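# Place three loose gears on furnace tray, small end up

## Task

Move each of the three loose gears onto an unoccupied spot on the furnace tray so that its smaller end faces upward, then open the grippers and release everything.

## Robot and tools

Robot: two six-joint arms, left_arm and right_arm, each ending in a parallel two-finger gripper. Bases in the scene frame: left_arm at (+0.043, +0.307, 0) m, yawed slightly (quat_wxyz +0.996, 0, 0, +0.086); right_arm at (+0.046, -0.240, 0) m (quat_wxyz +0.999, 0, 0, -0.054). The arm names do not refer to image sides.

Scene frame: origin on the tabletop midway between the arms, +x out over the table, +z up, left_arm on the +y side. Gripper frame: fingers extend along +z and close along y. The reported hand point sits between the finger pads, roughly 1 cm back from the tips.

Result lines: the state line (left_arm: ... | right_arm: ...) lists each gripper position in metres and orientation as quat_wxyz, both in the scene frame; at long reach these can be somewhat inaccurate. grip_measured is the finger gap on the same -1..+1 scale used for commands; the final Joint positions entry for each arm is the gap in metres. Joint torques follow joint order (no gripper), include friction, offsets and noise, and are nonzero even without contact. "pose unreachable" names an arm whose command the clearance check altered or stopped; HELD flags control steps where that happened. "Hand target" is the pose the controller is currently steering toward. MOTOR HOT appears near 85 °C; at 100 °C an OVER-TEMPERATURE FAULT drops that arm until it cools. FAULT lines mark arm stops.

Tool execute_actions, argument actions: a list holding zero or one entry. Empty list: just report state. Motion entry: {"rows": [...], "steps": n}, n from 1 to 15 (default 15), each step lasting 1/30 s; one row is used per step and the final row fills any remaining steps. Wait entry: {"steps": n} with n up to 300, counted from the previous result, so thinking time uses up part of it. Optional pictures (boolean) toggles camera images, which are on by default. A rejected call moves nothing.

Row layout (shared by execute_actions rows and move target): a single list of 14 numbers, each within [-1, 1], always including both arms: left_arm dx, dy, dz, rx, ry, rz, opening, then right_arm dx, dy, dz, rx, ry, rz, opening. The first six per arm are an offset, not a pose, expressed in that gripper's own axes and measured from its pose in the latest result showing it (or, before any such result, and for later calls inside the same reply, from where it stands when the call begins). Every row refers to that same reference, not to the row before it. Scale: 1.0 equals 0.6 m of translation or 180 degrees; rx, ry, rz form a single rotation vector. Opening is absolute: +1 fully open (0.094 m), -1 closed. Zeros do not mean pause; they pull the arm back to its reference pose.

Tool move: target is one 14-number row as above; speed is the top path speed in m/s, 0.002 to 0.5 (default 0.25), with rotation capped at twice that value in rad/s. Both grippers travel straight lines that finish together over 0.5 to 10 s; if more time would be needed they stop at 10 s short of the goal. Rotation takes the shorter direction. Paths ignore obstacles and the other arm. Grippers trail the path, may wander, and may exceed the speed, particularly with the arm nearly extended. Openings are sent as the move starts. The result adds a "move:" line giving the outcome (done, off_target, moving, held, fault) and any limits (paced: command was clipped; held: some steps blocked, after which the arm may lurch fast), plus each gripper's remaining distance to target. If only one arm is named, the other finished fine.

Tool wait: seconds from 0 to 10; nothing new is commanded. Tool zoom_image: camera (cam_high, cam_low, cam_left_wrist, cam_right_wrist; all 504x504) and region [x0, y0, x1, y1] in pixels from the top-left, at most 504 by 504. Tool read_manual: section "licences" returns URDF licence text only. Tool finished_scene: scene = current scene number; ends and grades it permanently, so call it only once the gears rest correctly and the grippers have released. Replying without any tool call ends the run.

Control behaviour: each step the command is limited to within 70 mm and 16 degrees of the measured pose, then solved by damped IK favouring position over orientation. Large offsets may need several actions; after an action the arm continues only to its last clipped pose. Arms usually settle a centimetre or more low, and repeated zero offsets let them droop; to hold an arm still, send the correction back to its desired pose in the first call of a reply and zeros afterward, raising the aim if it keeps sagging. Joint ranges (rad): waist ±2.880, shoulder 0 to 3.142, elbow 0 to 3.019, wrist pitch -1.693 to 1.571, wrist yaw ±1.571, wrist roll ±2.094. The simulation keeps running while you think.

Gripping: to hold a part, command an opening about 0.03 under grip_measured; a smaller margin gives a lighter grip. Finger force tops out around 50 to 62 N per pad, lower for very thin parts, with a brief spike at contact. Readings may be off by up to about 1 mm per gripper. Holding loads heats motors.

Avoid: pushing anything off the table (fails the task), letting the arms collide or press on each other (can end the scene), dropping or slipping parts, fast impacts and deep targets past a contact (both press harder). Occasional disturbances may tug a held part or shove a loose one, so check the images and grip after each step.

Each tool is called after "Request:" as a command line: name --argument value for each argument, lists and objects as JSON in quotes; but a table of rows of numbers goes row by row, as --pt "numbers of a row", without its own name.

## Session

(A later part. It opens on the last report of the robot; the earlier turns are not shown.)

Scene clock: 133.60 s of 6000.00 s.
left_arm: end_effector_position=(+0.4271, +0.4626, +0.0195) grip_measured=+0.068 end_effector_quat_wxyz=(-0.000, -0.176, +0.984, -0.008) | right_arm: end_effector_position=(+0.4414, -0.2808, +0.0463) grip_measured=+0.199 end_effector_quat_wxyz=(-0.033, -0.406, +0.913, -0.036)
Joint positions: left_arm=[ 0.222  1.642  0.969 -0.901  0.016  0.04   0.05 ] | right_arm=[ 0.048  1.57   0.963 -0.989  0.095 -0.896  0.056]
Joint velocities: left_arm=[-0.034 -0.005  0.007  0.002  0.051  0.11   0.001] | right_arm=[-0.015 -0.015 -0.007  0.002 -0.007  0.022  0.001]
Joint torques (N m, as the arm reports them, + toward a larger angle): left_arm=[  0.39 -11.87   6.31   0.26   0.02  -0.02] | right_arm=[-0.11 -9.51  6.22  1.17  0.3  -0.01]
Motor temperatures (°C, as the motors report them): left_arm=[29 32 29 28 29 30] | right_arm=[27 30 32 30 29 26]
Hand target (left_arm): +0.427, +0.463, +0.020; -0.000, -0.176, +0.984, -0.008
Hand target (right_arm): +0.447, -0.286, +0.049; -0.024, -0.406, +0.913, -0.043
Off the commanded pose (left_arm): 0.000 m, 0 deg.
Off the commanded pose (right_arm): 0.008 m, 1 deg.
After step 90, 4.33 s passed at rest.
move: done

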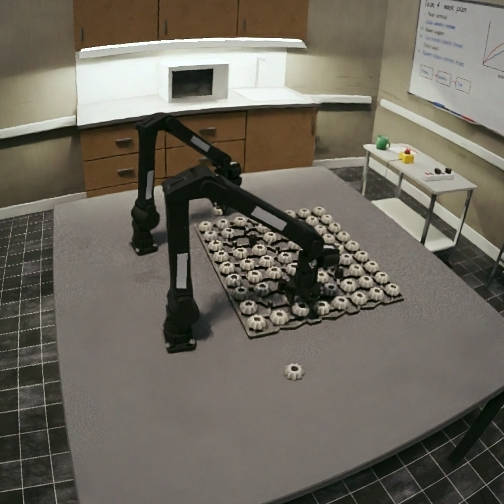

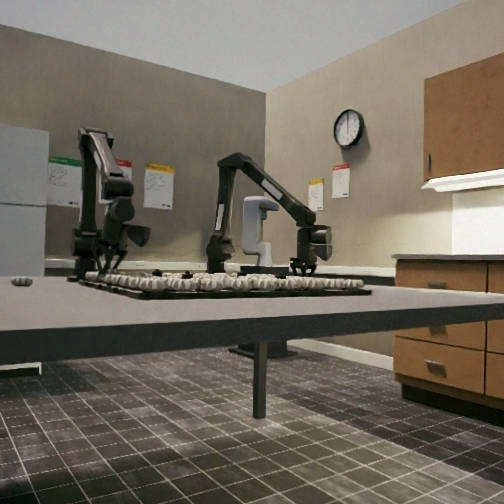

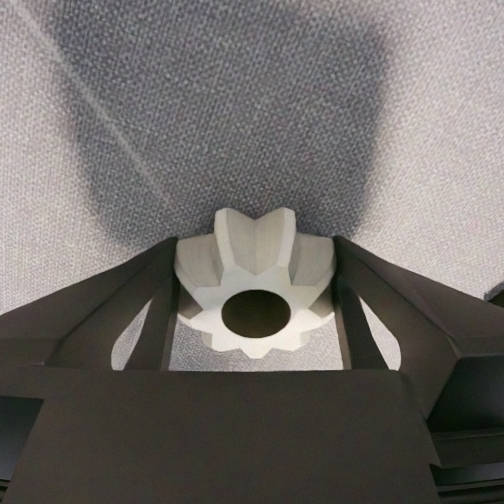

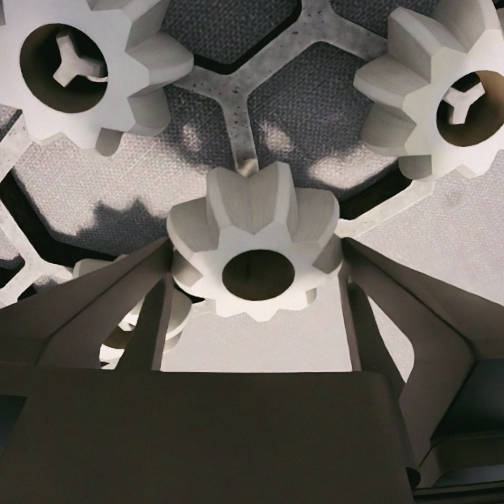

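Request:
move --target '[0,0,0,0,0,0,0.6, -0.004,-0.011,0.024,0.005,-0.004,0,0.15]' --speed 0.03

Request:
move --target '[0.027,0,0,0,0,0,0.6, 0,0,0,0,0,0,0.15]' --speed 0.03

Scene clock: 139.53 s of 6000.00 s.
left_arm: end_effector_position=(+0.4271, +0.4626, +0.0195) grip_measured=+0.598 end_effector_quat_wxyz=(-0.000, -0.176, +0.984, -0.008) | right_arm: end_effector_position=(+0.4415, -0.2810, +0.0319) grip_measured=+0.199 end_effector_quat_wxyz=(-0.034, -0.406, +0.913, -0.036)
Joint positions: left_arm=[ 0.222  1.642  0.969 -0.901  0.016  0.04   0.075] | right_arm=[ 0.048  1.596  0.948 -0.951  0.096 -0.896  0.056]
Joint velocities: left_arm=[-0.015 -0.005  0.002  0.002  0.051 -0.037 -0.001] | right_arm=[-0.005 -0.005 -0.002  0.017  0.007 -0.11   0.   ]
Joint torques (N m, as the arm reports them, + toward a larger angle): left_arm=[  0.41 -11.83   6.41   0.28   0.02  -0.02] | right_arm=[ 0.12 -9.99  6.    1.38  0.09  0.  ]
Motor temperatures (°C, as the motors report them): left_arm=[29 32 29 28 29 30] | right_arm=[27 30 32 30 29 26]
Hand target (left_arm): +0.427, +0.463, +0.020; -0.000, -0.176, +0.984, -0.008
Hand target (right_arm): +0.447, -0.285, +0.032; -0.024, -0.406, +0.913, -0.041
Off the commanded pose (left_arm): 0.000 m, 0 deg.
Off the commanded pose (right_arm): 0.007 m, 1 deg.
After step 90, 2.17 s passed at rest.
move: done

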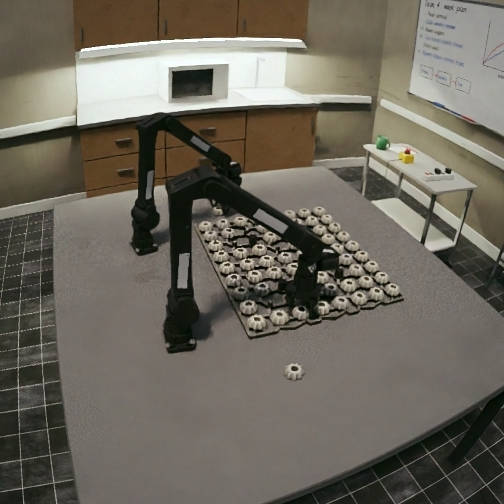

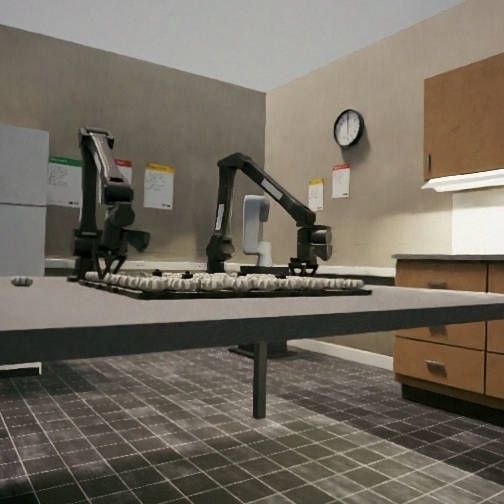

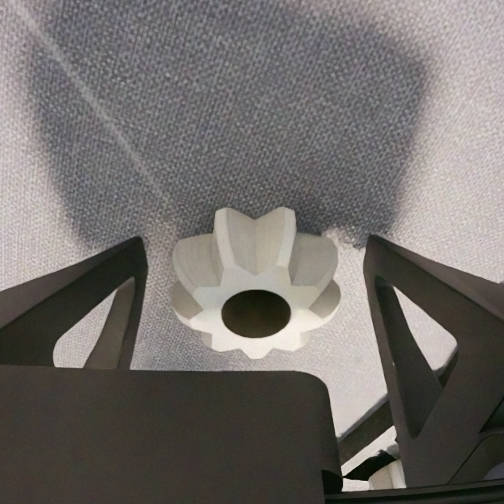

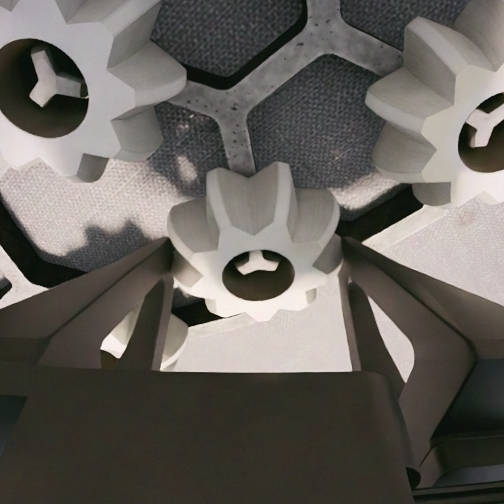

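Scene clock: 140.37 s of 6000.00 s.
left_arm: end_effector_position=(+0.4104, +0.4557, +0.0147) grip_measured=+0.598 end_effector_quat_wxyz=(-0.011, -0.176, +0.984, -0.011) | right_arm: end_effector_position=(+0.4415, -0.2810, +0.0319) grip_measured=+0.199 end_effector_quat_wxyz=(-0.034, -0.406, +0.913, -0.036)
Joint positions: left_arm=[ 0.222  1.622  0.927 -0.901  0.016  0.041  0.075] | right_arm=[ 0.048  1.596  0.948 -0.951  0.096 -0.896  0.056]
Joint velocities: left_arm=[-0.024 -0.005  0.007 -0.002 -0.007  0.066 -0.   ] | right_arm=[-0.005  0.005  0.012 -0.002 -0.007  0.066 -0.   ]
Joint torques (N m, as the arm reports them, + toward a larger angle): left_arm=[  0.56 -12.19   5.69   0.49   0.04  -0.01] | right_arm=[ 0.76 -9.3   5.84  0.59  0.1   0.07]
Motor temperatures (°C, as the motors report them): left_arm=[29 33 29 28 29 30] | right_arm=[27 30 32 30 29 26]
Hand target (left_arm): +0.412, +0.457, +0.019; -0.000, -0.176, +0.984, -0.009
Hand target (right_arm): +0.441, -0.281, +0.032; -0.034, -0.406, +0.913, -0.036
Off the commanded pose (left_arm): 0.005 m, 1 deg.
Off the commanded pose (right_arm): 0.000 m, 0 deg.
move: done

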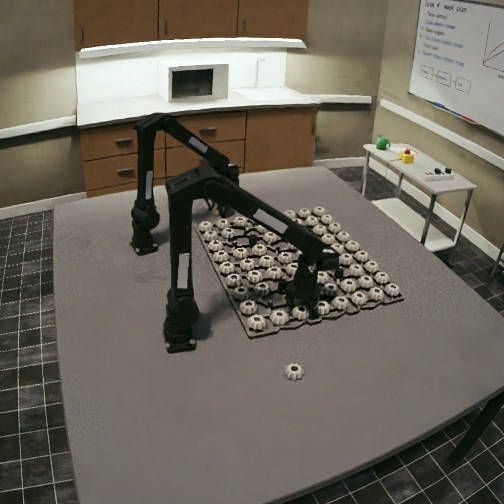

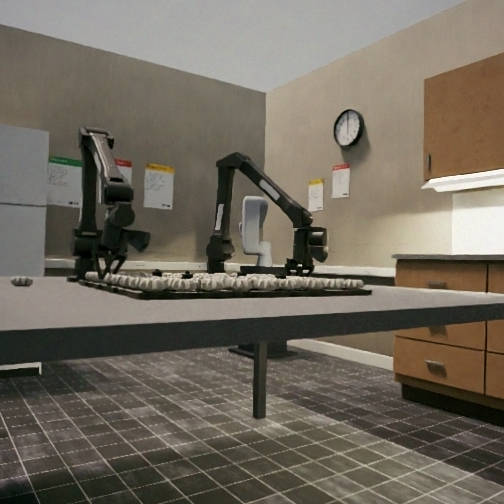

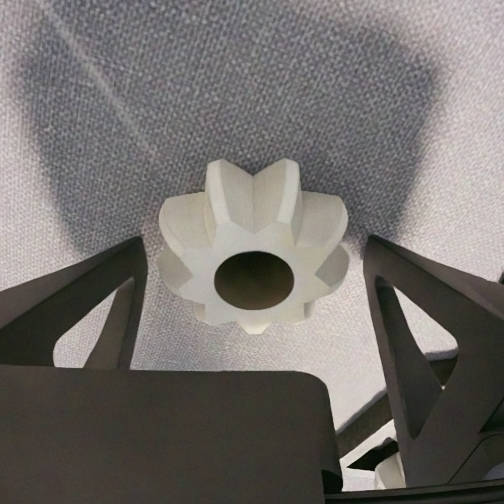

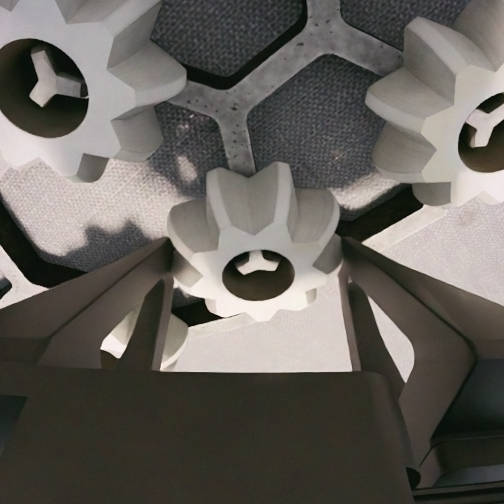

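Request:
move --target '[0,0,0,0,0,0,0.14, 0,0,0,0,0,0,0.5]' --speed 0.03

Scene clock: 142.27 s of 6000.00 s.
left_arm: end_effector_position=(+0.4104, +0.4558, +0.0147) grip_measured=+0.196 end_effector_quat_wxyz=(-0.011, -0.176, +0.984, -0.011) | right_arm: end_effector_position=(+0.4415, -0.2810, +0.0319) grip_measured=+0.499 end_effector_quat_wxyz=(-0.034, -0.406, +0.913, -0.036)
Joint positions: left_arm=[ 0.222  1.622  0.927 -0.901  0.016  0.041  0.056] | right_arm=[ 0.048  1.596  0.948 -0.951  0.096 -0.896  0.07 ]
Joint velocities: left_arm=[ 0.005  0.005  0.007 -0.012 -0.007  0.007  0.   ] | right_arm=[-0.024 -0.015 -0.017 -0.002 -0.037 -0.037 -0.001]
Joint torques (N m, as the arm reports them, + toward a larger angle): left_arm=[  0.4  -11.38   6.16   0.22   0.03  -0.02] | right_arm=[ 0.81 -9.81  5.83  0.65  0.11  0.14]
Motor temperatures (°C, as the motors report them): left_arm=[29 33 29 28 29 30] | right_arm=[27 30 32 30 29 26]
Hand target (left_arm): +0.410, +0.456, +0.015; -0.011, -0.176, +0.984, -0.011
Hand target (right_arm): +0.441, -0.281, +0.032; -0.034, -0.406, +0.913, -0.036
Off the commanded pose (left_arm): 0.000 m, 0 deg.
Off the commanded pose (right_arm): 0.000 m, 0 deg.
move: done

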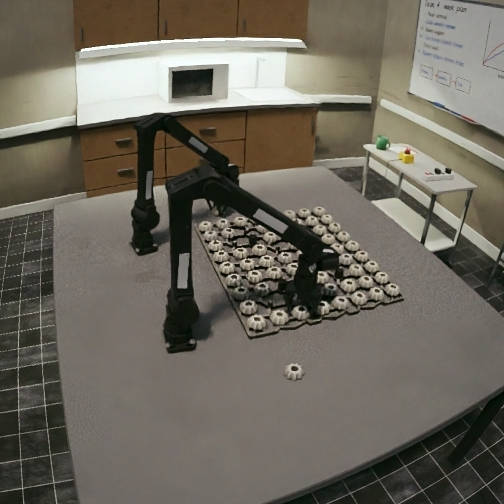

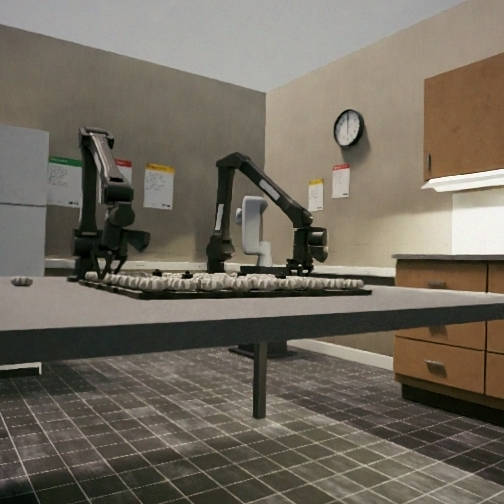

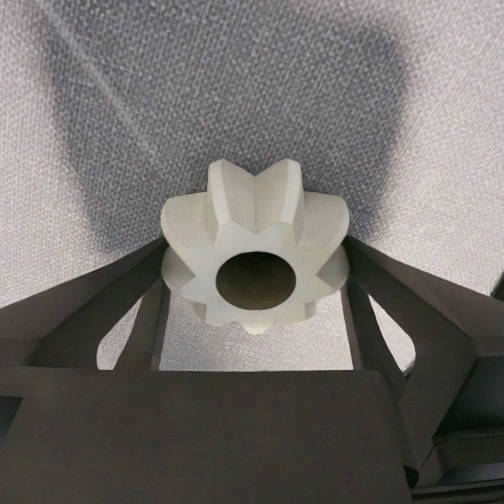

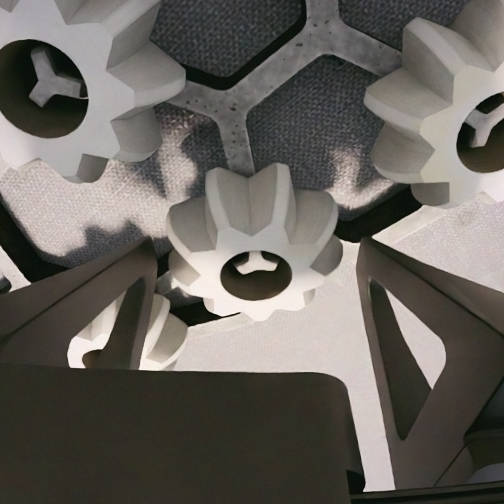

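Request:
move --target '[-0.02,0,-0.2,0,-0.02,0,0.14, -0.011,-0.012,-0.16,0,0,0,0.5]' --speed 0.12

Scene clock: 149.97 s of 6000.00 s.
left_arm: end_effector_position=(+0.4011, +0.4519, +0.1031) grip_measured=+0.196 end_effector_quat_wxyz=(-0.016, -0.176, +0.984, -0.012) | right_arm: end_effector_position=(+0.4347, -0.2740, +0.1019) grip_measured=+0.499 end_effector_quat_wxyz=(-0.061, -0.408, +0.911, -0.024)
Joint positions: left_arm=[ 0.222  1.469  1.021 -1.16   0.016  0.041  0.056] | right_arm=[ 0.065  1.512  1.061 -1.208  0.097 -0.881  0.07 ]
Joint velocities: left_arm=[-0.005 -0.005 -0.002 -0.002  0.022 -0.066 -0.   ] | right_arm=[-0.005 -0.015 -0.032 -0.012 -0.007  0.022  0.   ]
Joint torques (N m, as the arm reports them, + toward a larger angle): left_arm=[  0.6  -11.9   11.49  -0.2    0.09   0.  ] | right_arm=[  1.77 -10.26  10.15  -0.05  -0.03   0.17]
Motor temperatures (°C, as the motors report them): left_arm=[29 33 30 28 29 30] | right_arm=[27 30 31 30 29 26]
Hand target (left_arm): +0.422, +0.461, +0.134; +0.020, -0.176, +0.984, -0.005
Hand target (right_arm): +0.455, -0.270, +0.127; -0.034, -0.406, +0.913, -0.036
Off the commanded pose (left_arm): 0.040 m, 4 deg.
Off the commanded pose (right_arm): 0.032 m, 3 deg.
After step 90, 3.30 s passed at rest.
move: off_target (left_arm, right_arm)

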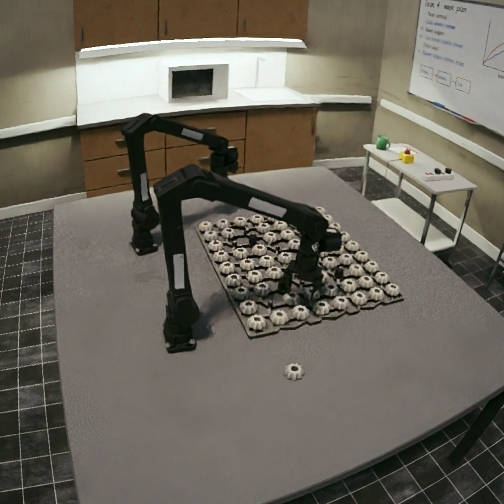

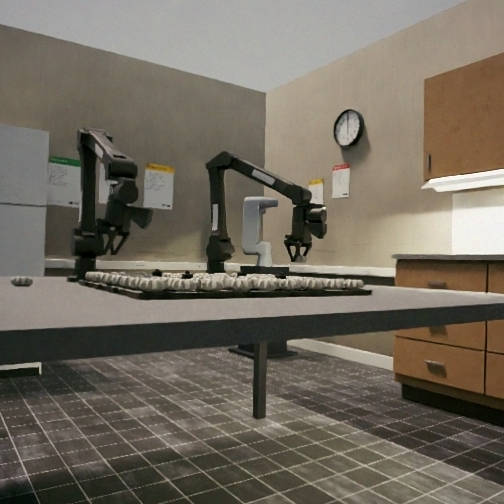

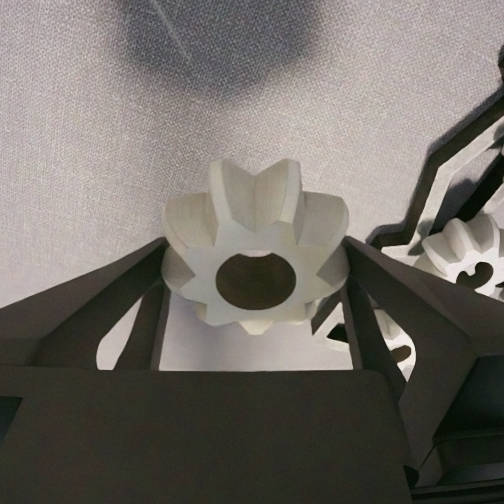

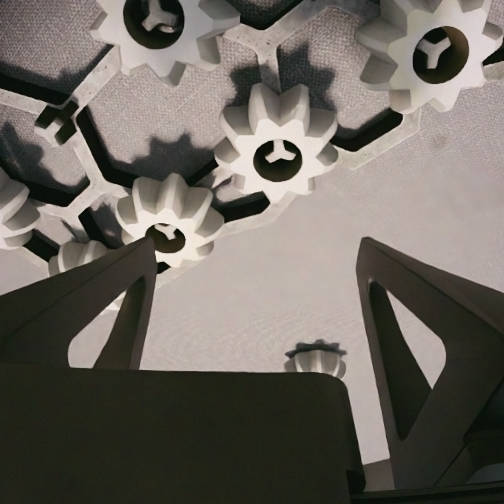

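Request:
move --target '[0.191,-0.364,-0.06,0,0,0.365,0.14, 0.347,-0.086,0.01,0,0,0.478,1]' --speed 0.2

Scene clock: 168.73 s of 6000.00 s.
left_arm: end_effector_position=(+0.3609, +0.2146, +0.1236) grip_measured=+0.196 end_effector_quat_wxyz=(-0.035, +0.379, +0.924, -0.021) | right_arm: end_effector_position=(+0.3344, -0.4593, +0.1170) grip_measured=+1.000 end_effector_quat_wxyz=(-0.042, +0.313, +0.947, -0.053)
Joint positions: left_arm=[-0.436  1.325  0.934 -1.254  0.033  0.516  0.056] | right_arm=[-0.482  1.401  0.986 -1.208  0.124  0.051  0.094]
Joint velocities: left_arm=[-0.005 -0.015  0.007  0.017 -0.037  0.022 -0.001] | right_arm=[-0.024 -0.005 -0.002  0.017 -0.037 -0.007  0.   ]
Joint torques (N m, as the arm reports them, + toward a larger angle): left_arm=[ -0.01 -10.27   9.59  -0.35   0.15   0.14] | right_arm=[ 0.86 -9.42  7.09  0.9   0.34  0.21]
Motor temperatures (°C, as the motors report them): left_arm=[29 33 33 28 29 30] | right_arm=[27 30 33 30 29 26]
Hand target (left_arm): +0.370, +0.210, +0.144; -0.010, +0.386, +0.922, -0.019
Hand target (right_arm): +0.338, -0.464, +0.126; -0.025, +0.323, +0.944, -0.059
Off the commanded pose (left_arm): 0.026 m, 3 deg.
Off the commanded pose (right_arm): 0.007 m, 2 deg.
After step 90, 11.60 s passed at rest.
move: off_target (left_arm)

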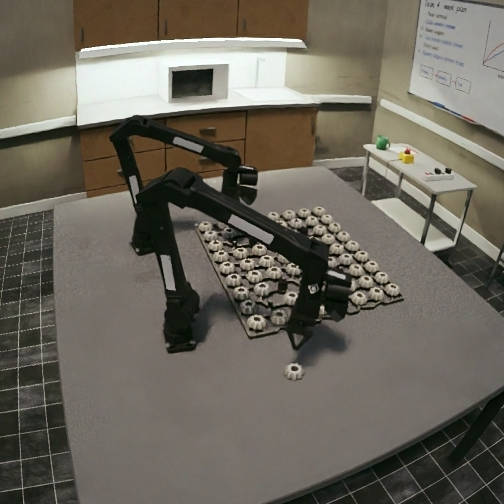

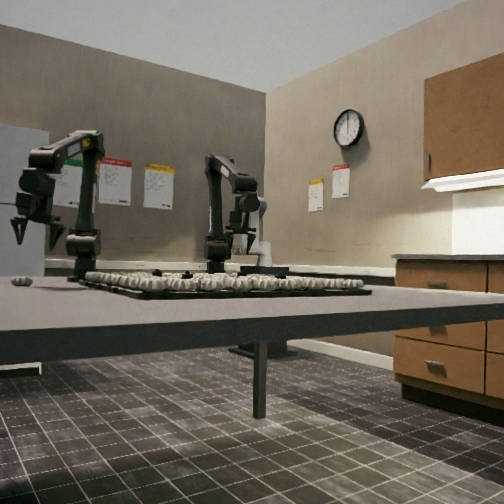

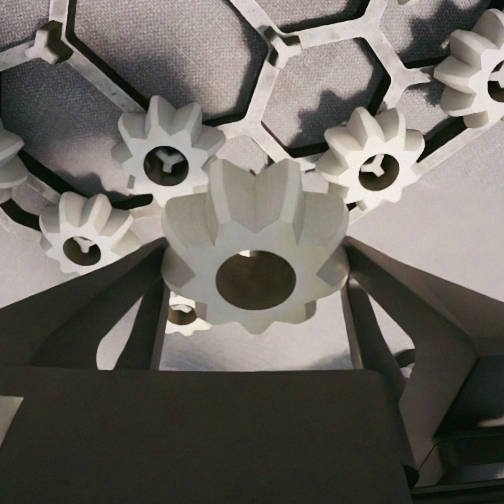

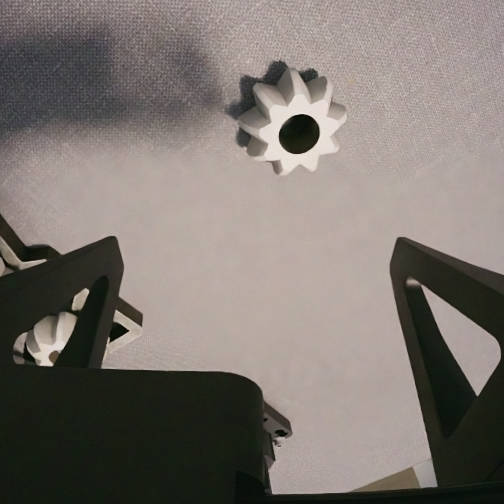

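Request:
move --target '[-0.0745,-0.026,0.082,-0.019,-0.010,0,0.14, -0.025,-0.044,0.10,-0.040,-0.015,0,1]' --speed 0.1

Scene clock: 184.27 s of 6000.00 s.
left_arm: end_effector_position=(+0.3738, +0.1754, +0.0713) grip_measured=+0.196 end_effector_quat_wxyz=(-0.019, +0.383, +0.924, -0.001) | right_arm: end_effector_position=(+0.3226, -0.4918, +0.0632) grip_measured=+1.000 end_effector_quat_wxyz=(-0.004, +0.317, +0.948, -0.000)
Joint positions: left_arm=[-0.549  1.436  0.891 -1.065  0.001  0.41   0.056] | right_arm=[-0.628  1.475  0.909 -1.012  0.003 -0.09   0.094]
Joint velocities: left_arm=[ 0.005 -0.015  0.002  0.007  0.022 -0.066 -0.   ] | right_arm=[-0.005 -0.005 -0.037 -0.002 -0.066 -0.11   0.   ]
Joint torques (N m, as the arm reports them, + toward a larger angle): left_arm=[ 0.13 -9.28  7.11  0.62 -0.05 -0.08] | right_arm=[ 0.29 -7.65  5.94  1.1  -0.01 -0.01]
Motor temperatures (°C, as the motors report them): left_arm=[29 33 33 28 29 30] | right_arm=[27 30 32 30 29 26]
Hand target (left_arm): +0.378, +0.173, +0.073; -0.010, +0.380, +0.925, +0.001
Hand target (right_arm): +0.323, -0.494, +0.061; +0.001, +0.313, +0.950, -0.001
Off the commanded pose (left_arm): 0.006 m, 1 deg.
Off the commanded pose (right_arm): 0.004 m, 1 deg.
After step 90, 11.43 s passed at rest.
move: done

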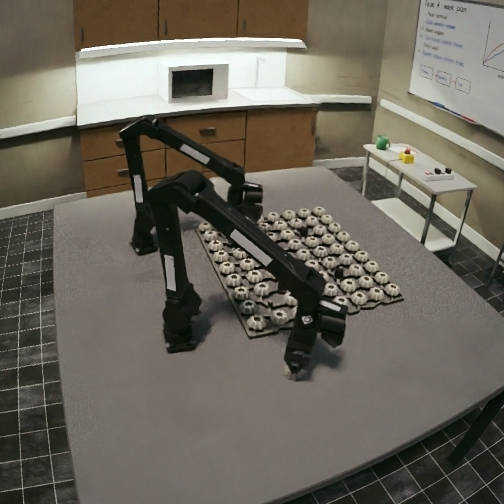

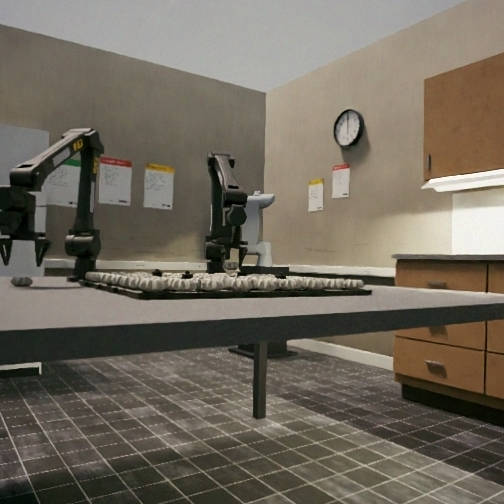

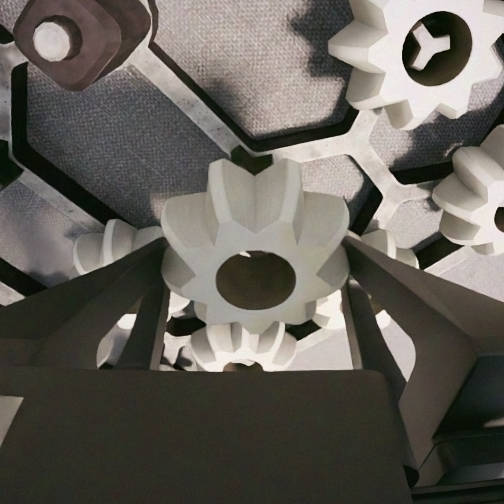

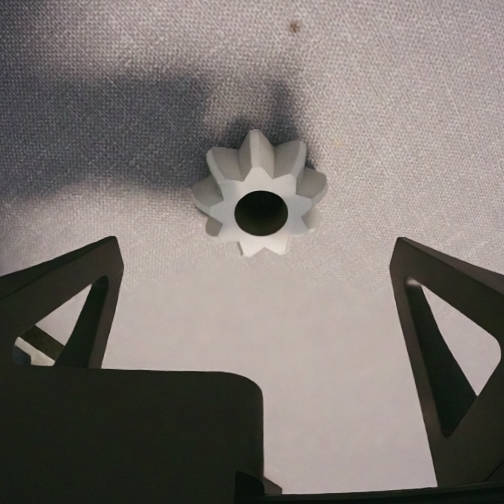

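Request:
move --target '[-0.02,0,0.03,0,-0.006,0,0.14, -0.012,-0.003,0.082,0,0,-0.022,1]' --speed 0.06

Scene clock: 190.63 s of 6000.00 s.
left_arm: end_effector_position=(+0.3791, +0.1725, +0.0531) grip_measured=+0.196 end_effector_quat_wxyz=(-0.017, +0.382, +0.924, -0.003) | right_arm: end_effector_position=(+0.3262, -0.4951, +0.0169) grip_measured=+1.000 end_effector_quat_wxyz=(-0.007, +0.288, +0.958, +0.002)
Joint positions: left_arm=[-0.549  1.478  0.88  -1.008  0.005  0.408  0.056] | right_arm=[-0.628  1.572  0.871 -0.884  0.003 -0.152  0.094]
Joint velocities: left_arm=[-0.015 -0.015 -0.007 -0.007 -0.066  0.022 -0.001] | right_arm=[ 0.005 -0.015 -0.007  0.007 -0.066 -0.037  0.   ]
Joint torques (N m, as the arm reports them, + toward a larger angle): left_arm=[-0.25 -9.37  6.89  0.65  0.15 -0.08] | right_arm=[ 0.22 -8.47  5.48  1.09  0.1  -0.04]
Motor temperatures (°C, as the motors report them): left_arm=[29 33 32 28 29 30] | right_arm=[27 30 32 30 29 26]
Hand target (left_arm): +0.382, +0.167, +0.053; -0.011, +0.383, +0.924, -0.004
Hand target (right_arm): +0.326, -0.497, +0.014; -0.004, +0.284, +0.959, -0.000
Off the commanded pose (left_arm): 0.006 m, 1 deg.
Off the commanded pose (right_arm): 0.004 m, 1 deg.
After step 90, 2.20 s passed at rest.
move: done

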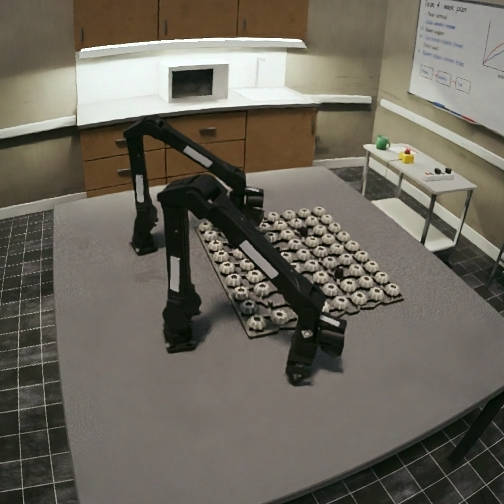

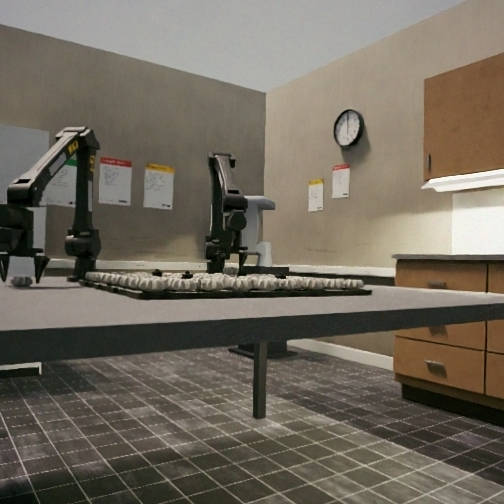

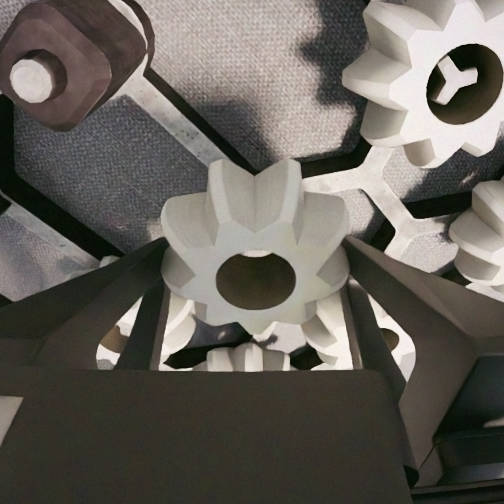

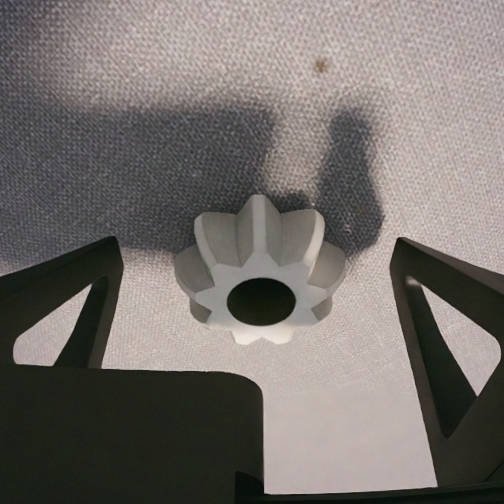

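Request:
move --target '[-0.005,0.002,0.038,0,-0.004,0,0.14, 0,0,0,0,0,0,0.14]' --speed 0.03

Scene clock: 196.17 s of 6000.00 s.
left_arm: end_effector_position=(+0.3771, +0.1731, +0.0303) grip_measured=+0.196 end_effector_quat_wxyz=(-0.019, +0.382, +0.924, -0.004) | right_arm: end_effector_position=(+0.3261, -0.4951, +0.0169) grip_measured=+0.205 end_effector_quat_wxyz=(-0.007, +0.287, +0.958, +0.001)
Joint positions: left_arm=[-0.549  1.515  0.848 -0.941  0.007  0.408  0.056] | right_arm=[-0.628  1.572  0.871 -0.884  0.004 -0.154  0.057]
Joint velocities: left_arm=[-0.005 -0.015  0.007  0.022 -0.022 -0.022 -0.   ] | right_arm=[-0.015 -0.015 -0.012 -0.002 -0.007  0.037 -0.001]
Joint torques (N m, as the arm reports them, + toward a larger angle): left_arm=[ 0.59 -9.73  6.52  0.69  0.15  0.01] | right_arm=[ 1.24 -9.06  5.5   0.55  0.1   0.1 ]
Motor temperatures (°C, as the motors report them): left_arm=[29 33 32 28 29 30] | right_arm=[27 30 31 30 29 26]
Hand target (left_arm): +0.381, +0.172, +0.030; -0.012, +0.382, +0.924, -0.005
Hand target (right_arm): +0.326, -0.495, +0.017; -0.007, +0.288, +0.958, +0.001
Off the commanded pose (left_arm): 0.005 m, 1 deg.
Off the commanded pose (right_arm): 0.000 m, 0 deg.
After step 90, 1.47 s passed at rest.
move: done

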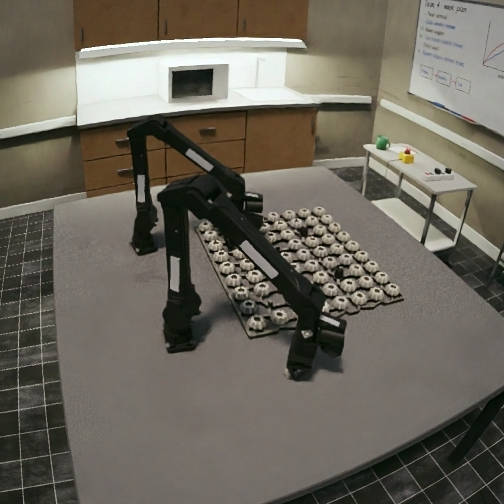

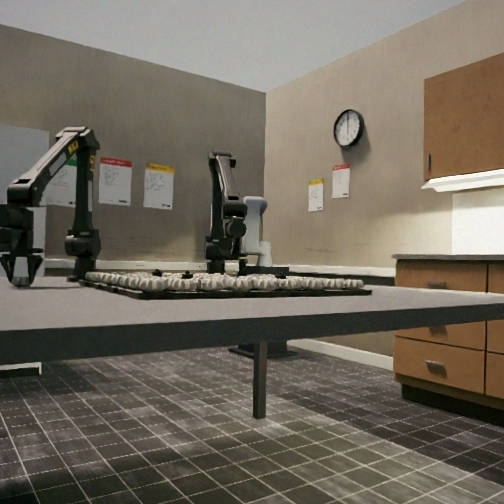

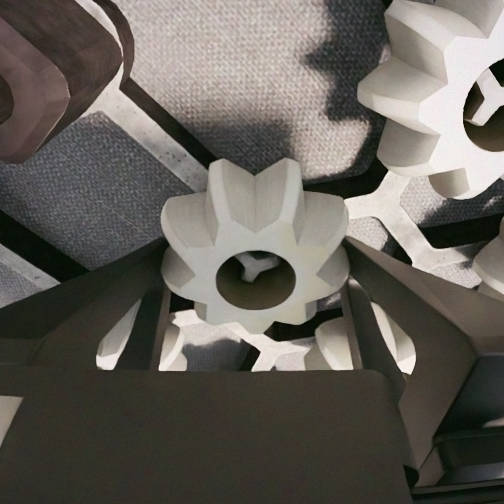

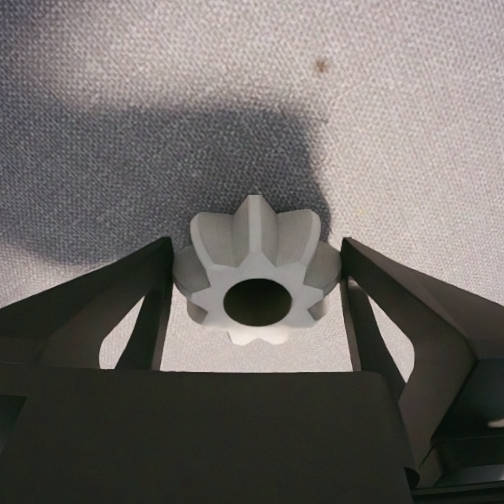

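Request:
move --target '[0,0,0,0,0,0,0.48, -0.02,0,-0.19,0,-0.02,0,0.15]' --speed 0.12

Scene clock: 205.47 s of 6000.00 s.
left_arm: end_effector_position=(+0.3771, +0.1731, +0.0303) grip_measured=+0.478 end_effector_quat_wxyz=(-0.019, +0.382, +0.924, -0.004) | right_arm: end_effector_position=(+0.3186, -0.4866, +0.0985) grip_measured=+0.205 end_effector_quat_wxyz=(-0.012, +0.287, +0.958, +0.008)
Joint positions: left_arm=[-0.549  1.515  0.848 -0.941  0.007  0.408  0.069] | right_arm=[-0.628  1.421  0.958 -1.135 -0.004 -0.154  0.057]
Joint velocities: left_arm=[ 0.005  0.005 -0.002 -0.012 -0.022  0.007 -0.   ] | right_arm=[-0.005 -0.005 -0.017  0.002 -0.066  0.051  0.001]
Joint torques (N m, as the arm reports them, + toward a larger angle): left_arm=[ 0.41 -9.87  6.29  0.18  0.05 -0.01] | right_arm=[ 1.38 -9.74 10.92  0.03  0.01  0.13]
Motor temperatures (°C, as the motors report them): left_arm=[29 33 31 28 29 30] | right_arm=[27 30 32 30 29 26]
Hand target (left_arm): +0.377, +0.173, +0.030; -0.019, +0.382, +0.924, -0.004
Hand target (right_arm): +0.339, -0.501, +0.131; +0.023, +0.287, +0.958, -0.007
Off the commanded pose (left_arm): 0.000 m, 0 deg.
Off the commanded pose (right_arm): 0.041 m, 4 deg.
After step 90, 4.93 s passed at rest.
move: off_target (right_arm)

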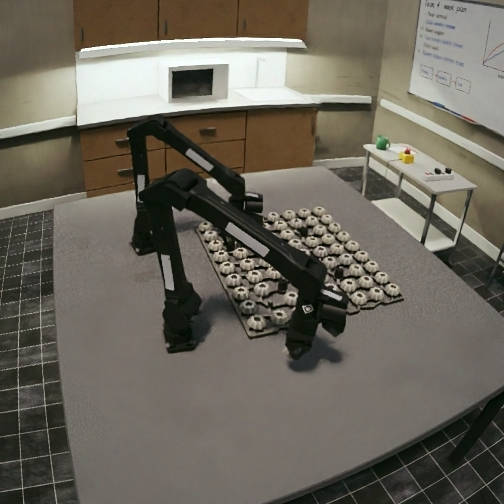

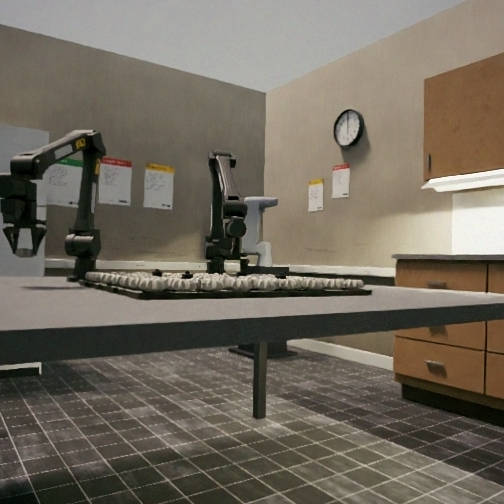

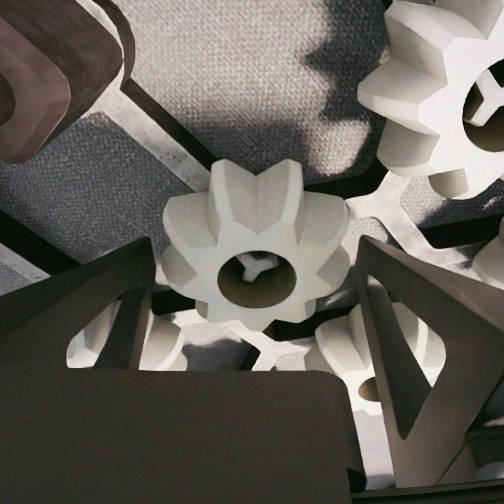

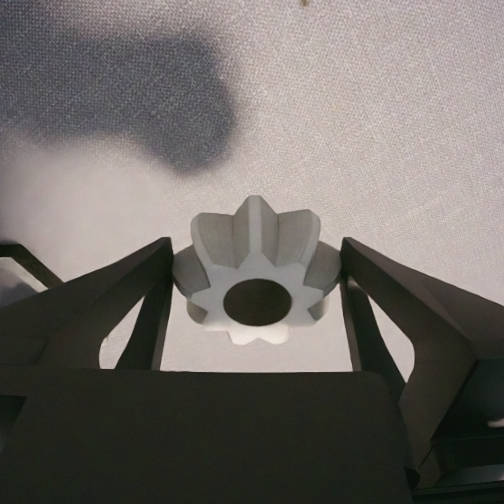

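Request:
move --target '[-0.015,0.006,-0.17,0,0,0,0.48, 0.145,0.482,-0.05,0,0,-0.435,0.15]' --speed 0.2

Scene clock: 212.40 s of 6000.00 s.
left_arm: end_effector_position=(+0.3706, +0.1756, +0.1081) grip_measured=+0.478 end_effector_quat_wxyz=(-0.048, +0.382, +0.923, -0.004) | right_arm: end_effector_position=(+0.3761, -0.2002, +0.1039) grip_measured=+0.206 end_effector_quat_wxyz=(-0.037, -0.374, +0.927, +0.025)
Joint positions: left_arm=[-0.549  1.415  0.976 -1.227  0.007  0.408  0.069] | right_arm=[ 0.216  1.361  0.91  -1.205 -0.027 -0.66   0.057]
Joint velocities: left_arm=[-0.005  0.005 -0.002 -0.007  0.081  0.007 -0.001] | right_arm=[-0.005 -0.015  0.007  0.007  0.051 -0.066 -0.001]
Joint torques (N m, as the arm reports them, + toward a larger angle): left_arm=[  0.39 -10.91  10.67  -0.35   0.05  -0.03] | right_arm=[ 1.02 -7.08 11.22 -0.15 -0.07 -0.04]
Motor temperatures (°C, as the motors report them): left_arm=[29 33 32 28 29 30] | right_arm=[27 31 32 30 29 26]
Hand target (left_arm): +0.388, +0.168, +0.132; -0.018, +0.382, +0.924, -0.004
Hand target (right_arm): +0.402, -0.196, +0.130; -0.008, -0.382, +0.924, +0.017
Off the commanded pose (left_arm): 0.031 m, 3 deg.
Off the commanded pose (right_arm): 0.042 m, 4 deg.
After step 90, 0.10 s passed at rest.
move: off_target (left_arm, right_arm)

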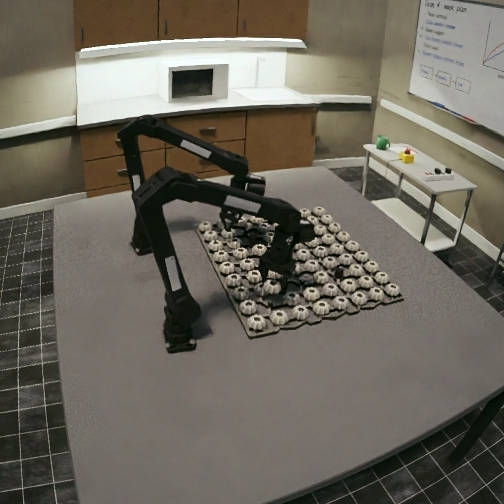

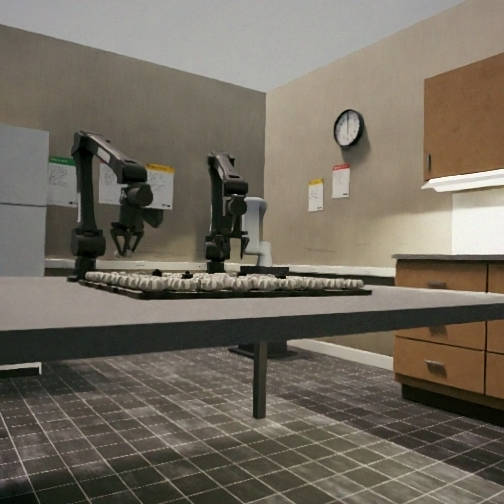

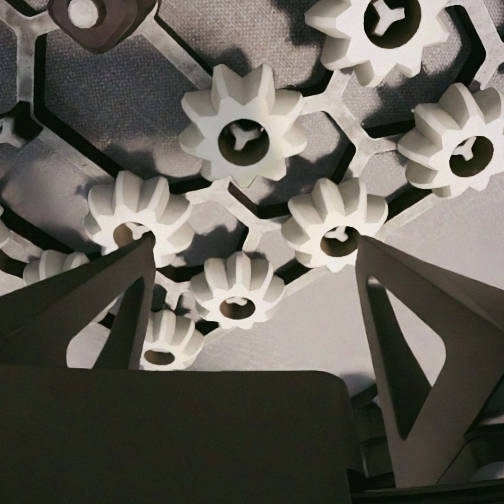

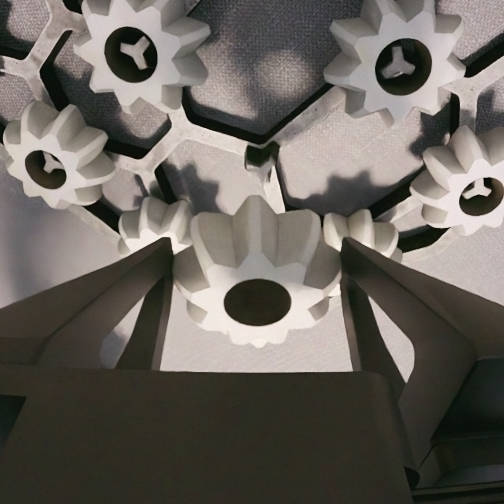

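Request:
move --target '[0,0,-0.03,0,0,0,0.48, -0.021,-0.008,0.067,0.028,-0.015,0,0.15]' --speed 0.08

Scene clock: 219.77 s of 6000.00 s.
left_arm: end_effector_position=(+0.3618, +0.1791, +0.1092) grip_measured=+0.478 end_effector_quat_wxyz=(-0.067, +0.381, +0.922, -0.004) | right_arm: end_effector_position=(+0.3782, -0.1980, +0.0600) grip_measured=+0.206 end_effector_quat_wxyz=(-0.010, -0.376, +0.927, -0.002)
Joint positions: left_arm=[-0.549  1.415  0.976 -1.266  0.007  0.408  0.069] | right_arm=[ 0.241  1.388  0.808 -1.009  0.01  -0.638  0.057]
Joint velocities: left_arm=[-0.005  0.015 -0.022 -0.007  0.007 -0.051  0.   ] | right_arm=[ 0.015 -0.015  0.012 -0.002  0.037 -0.007 -0.   ]
Joint torques (N m, as the arm reports them, + toward a larger angle): left_arm=[  0.42 -10.64   9.29  -0.45   0.05  -0.02] | right_arm=[ 1.56 -7.51  6.5   0.95  0.22  0.2 ]
Motor temperatures (°C, as the motors report them): left_arm=[29 33 33 28 29 30] | right_arm=[27 30 33 30 29 26]
Hand target (left_arm): +0.372, +0.175, +0.126; -0.048, +0.382, +0.923, -0.004
Hand target (right_arm): +0.384, -0.195, +0.063; +0.001, -0.375, +0.927, -0.007
Off the commanded pose (left_arm): 0.020 m, 2 deg.
Off the commanded pose (right_arm): 0.008 m, 1 deg.
After step 90, 3.40 s passed at rest.
move: off_target (left_arm)

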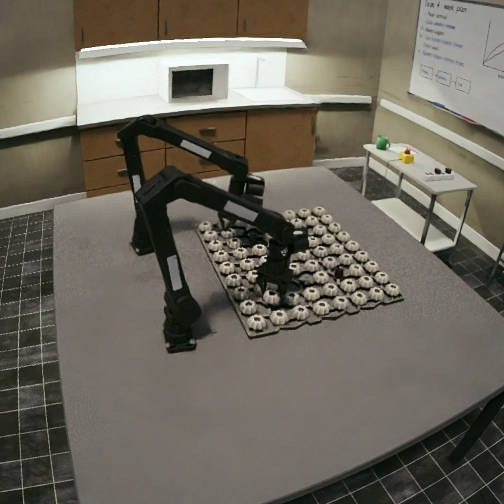

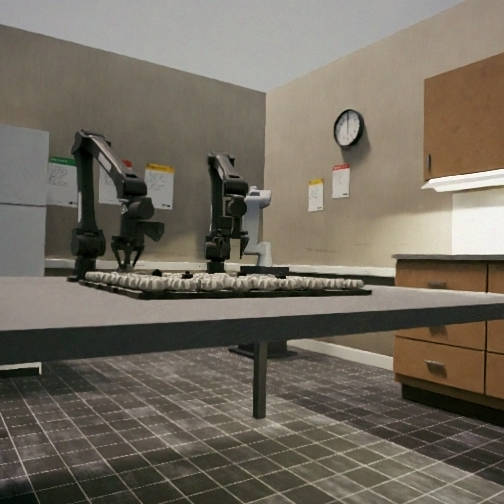

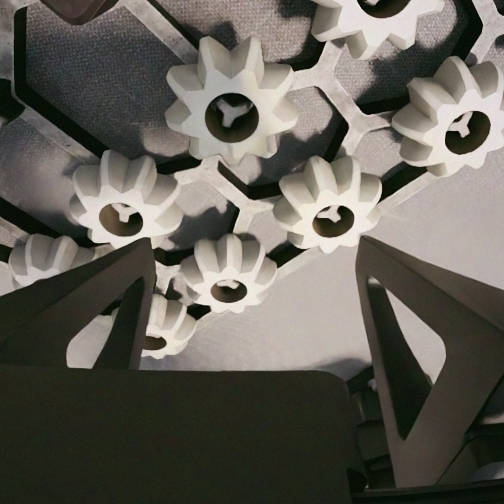

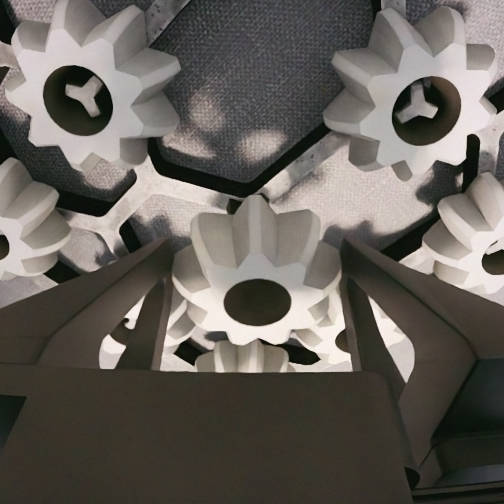

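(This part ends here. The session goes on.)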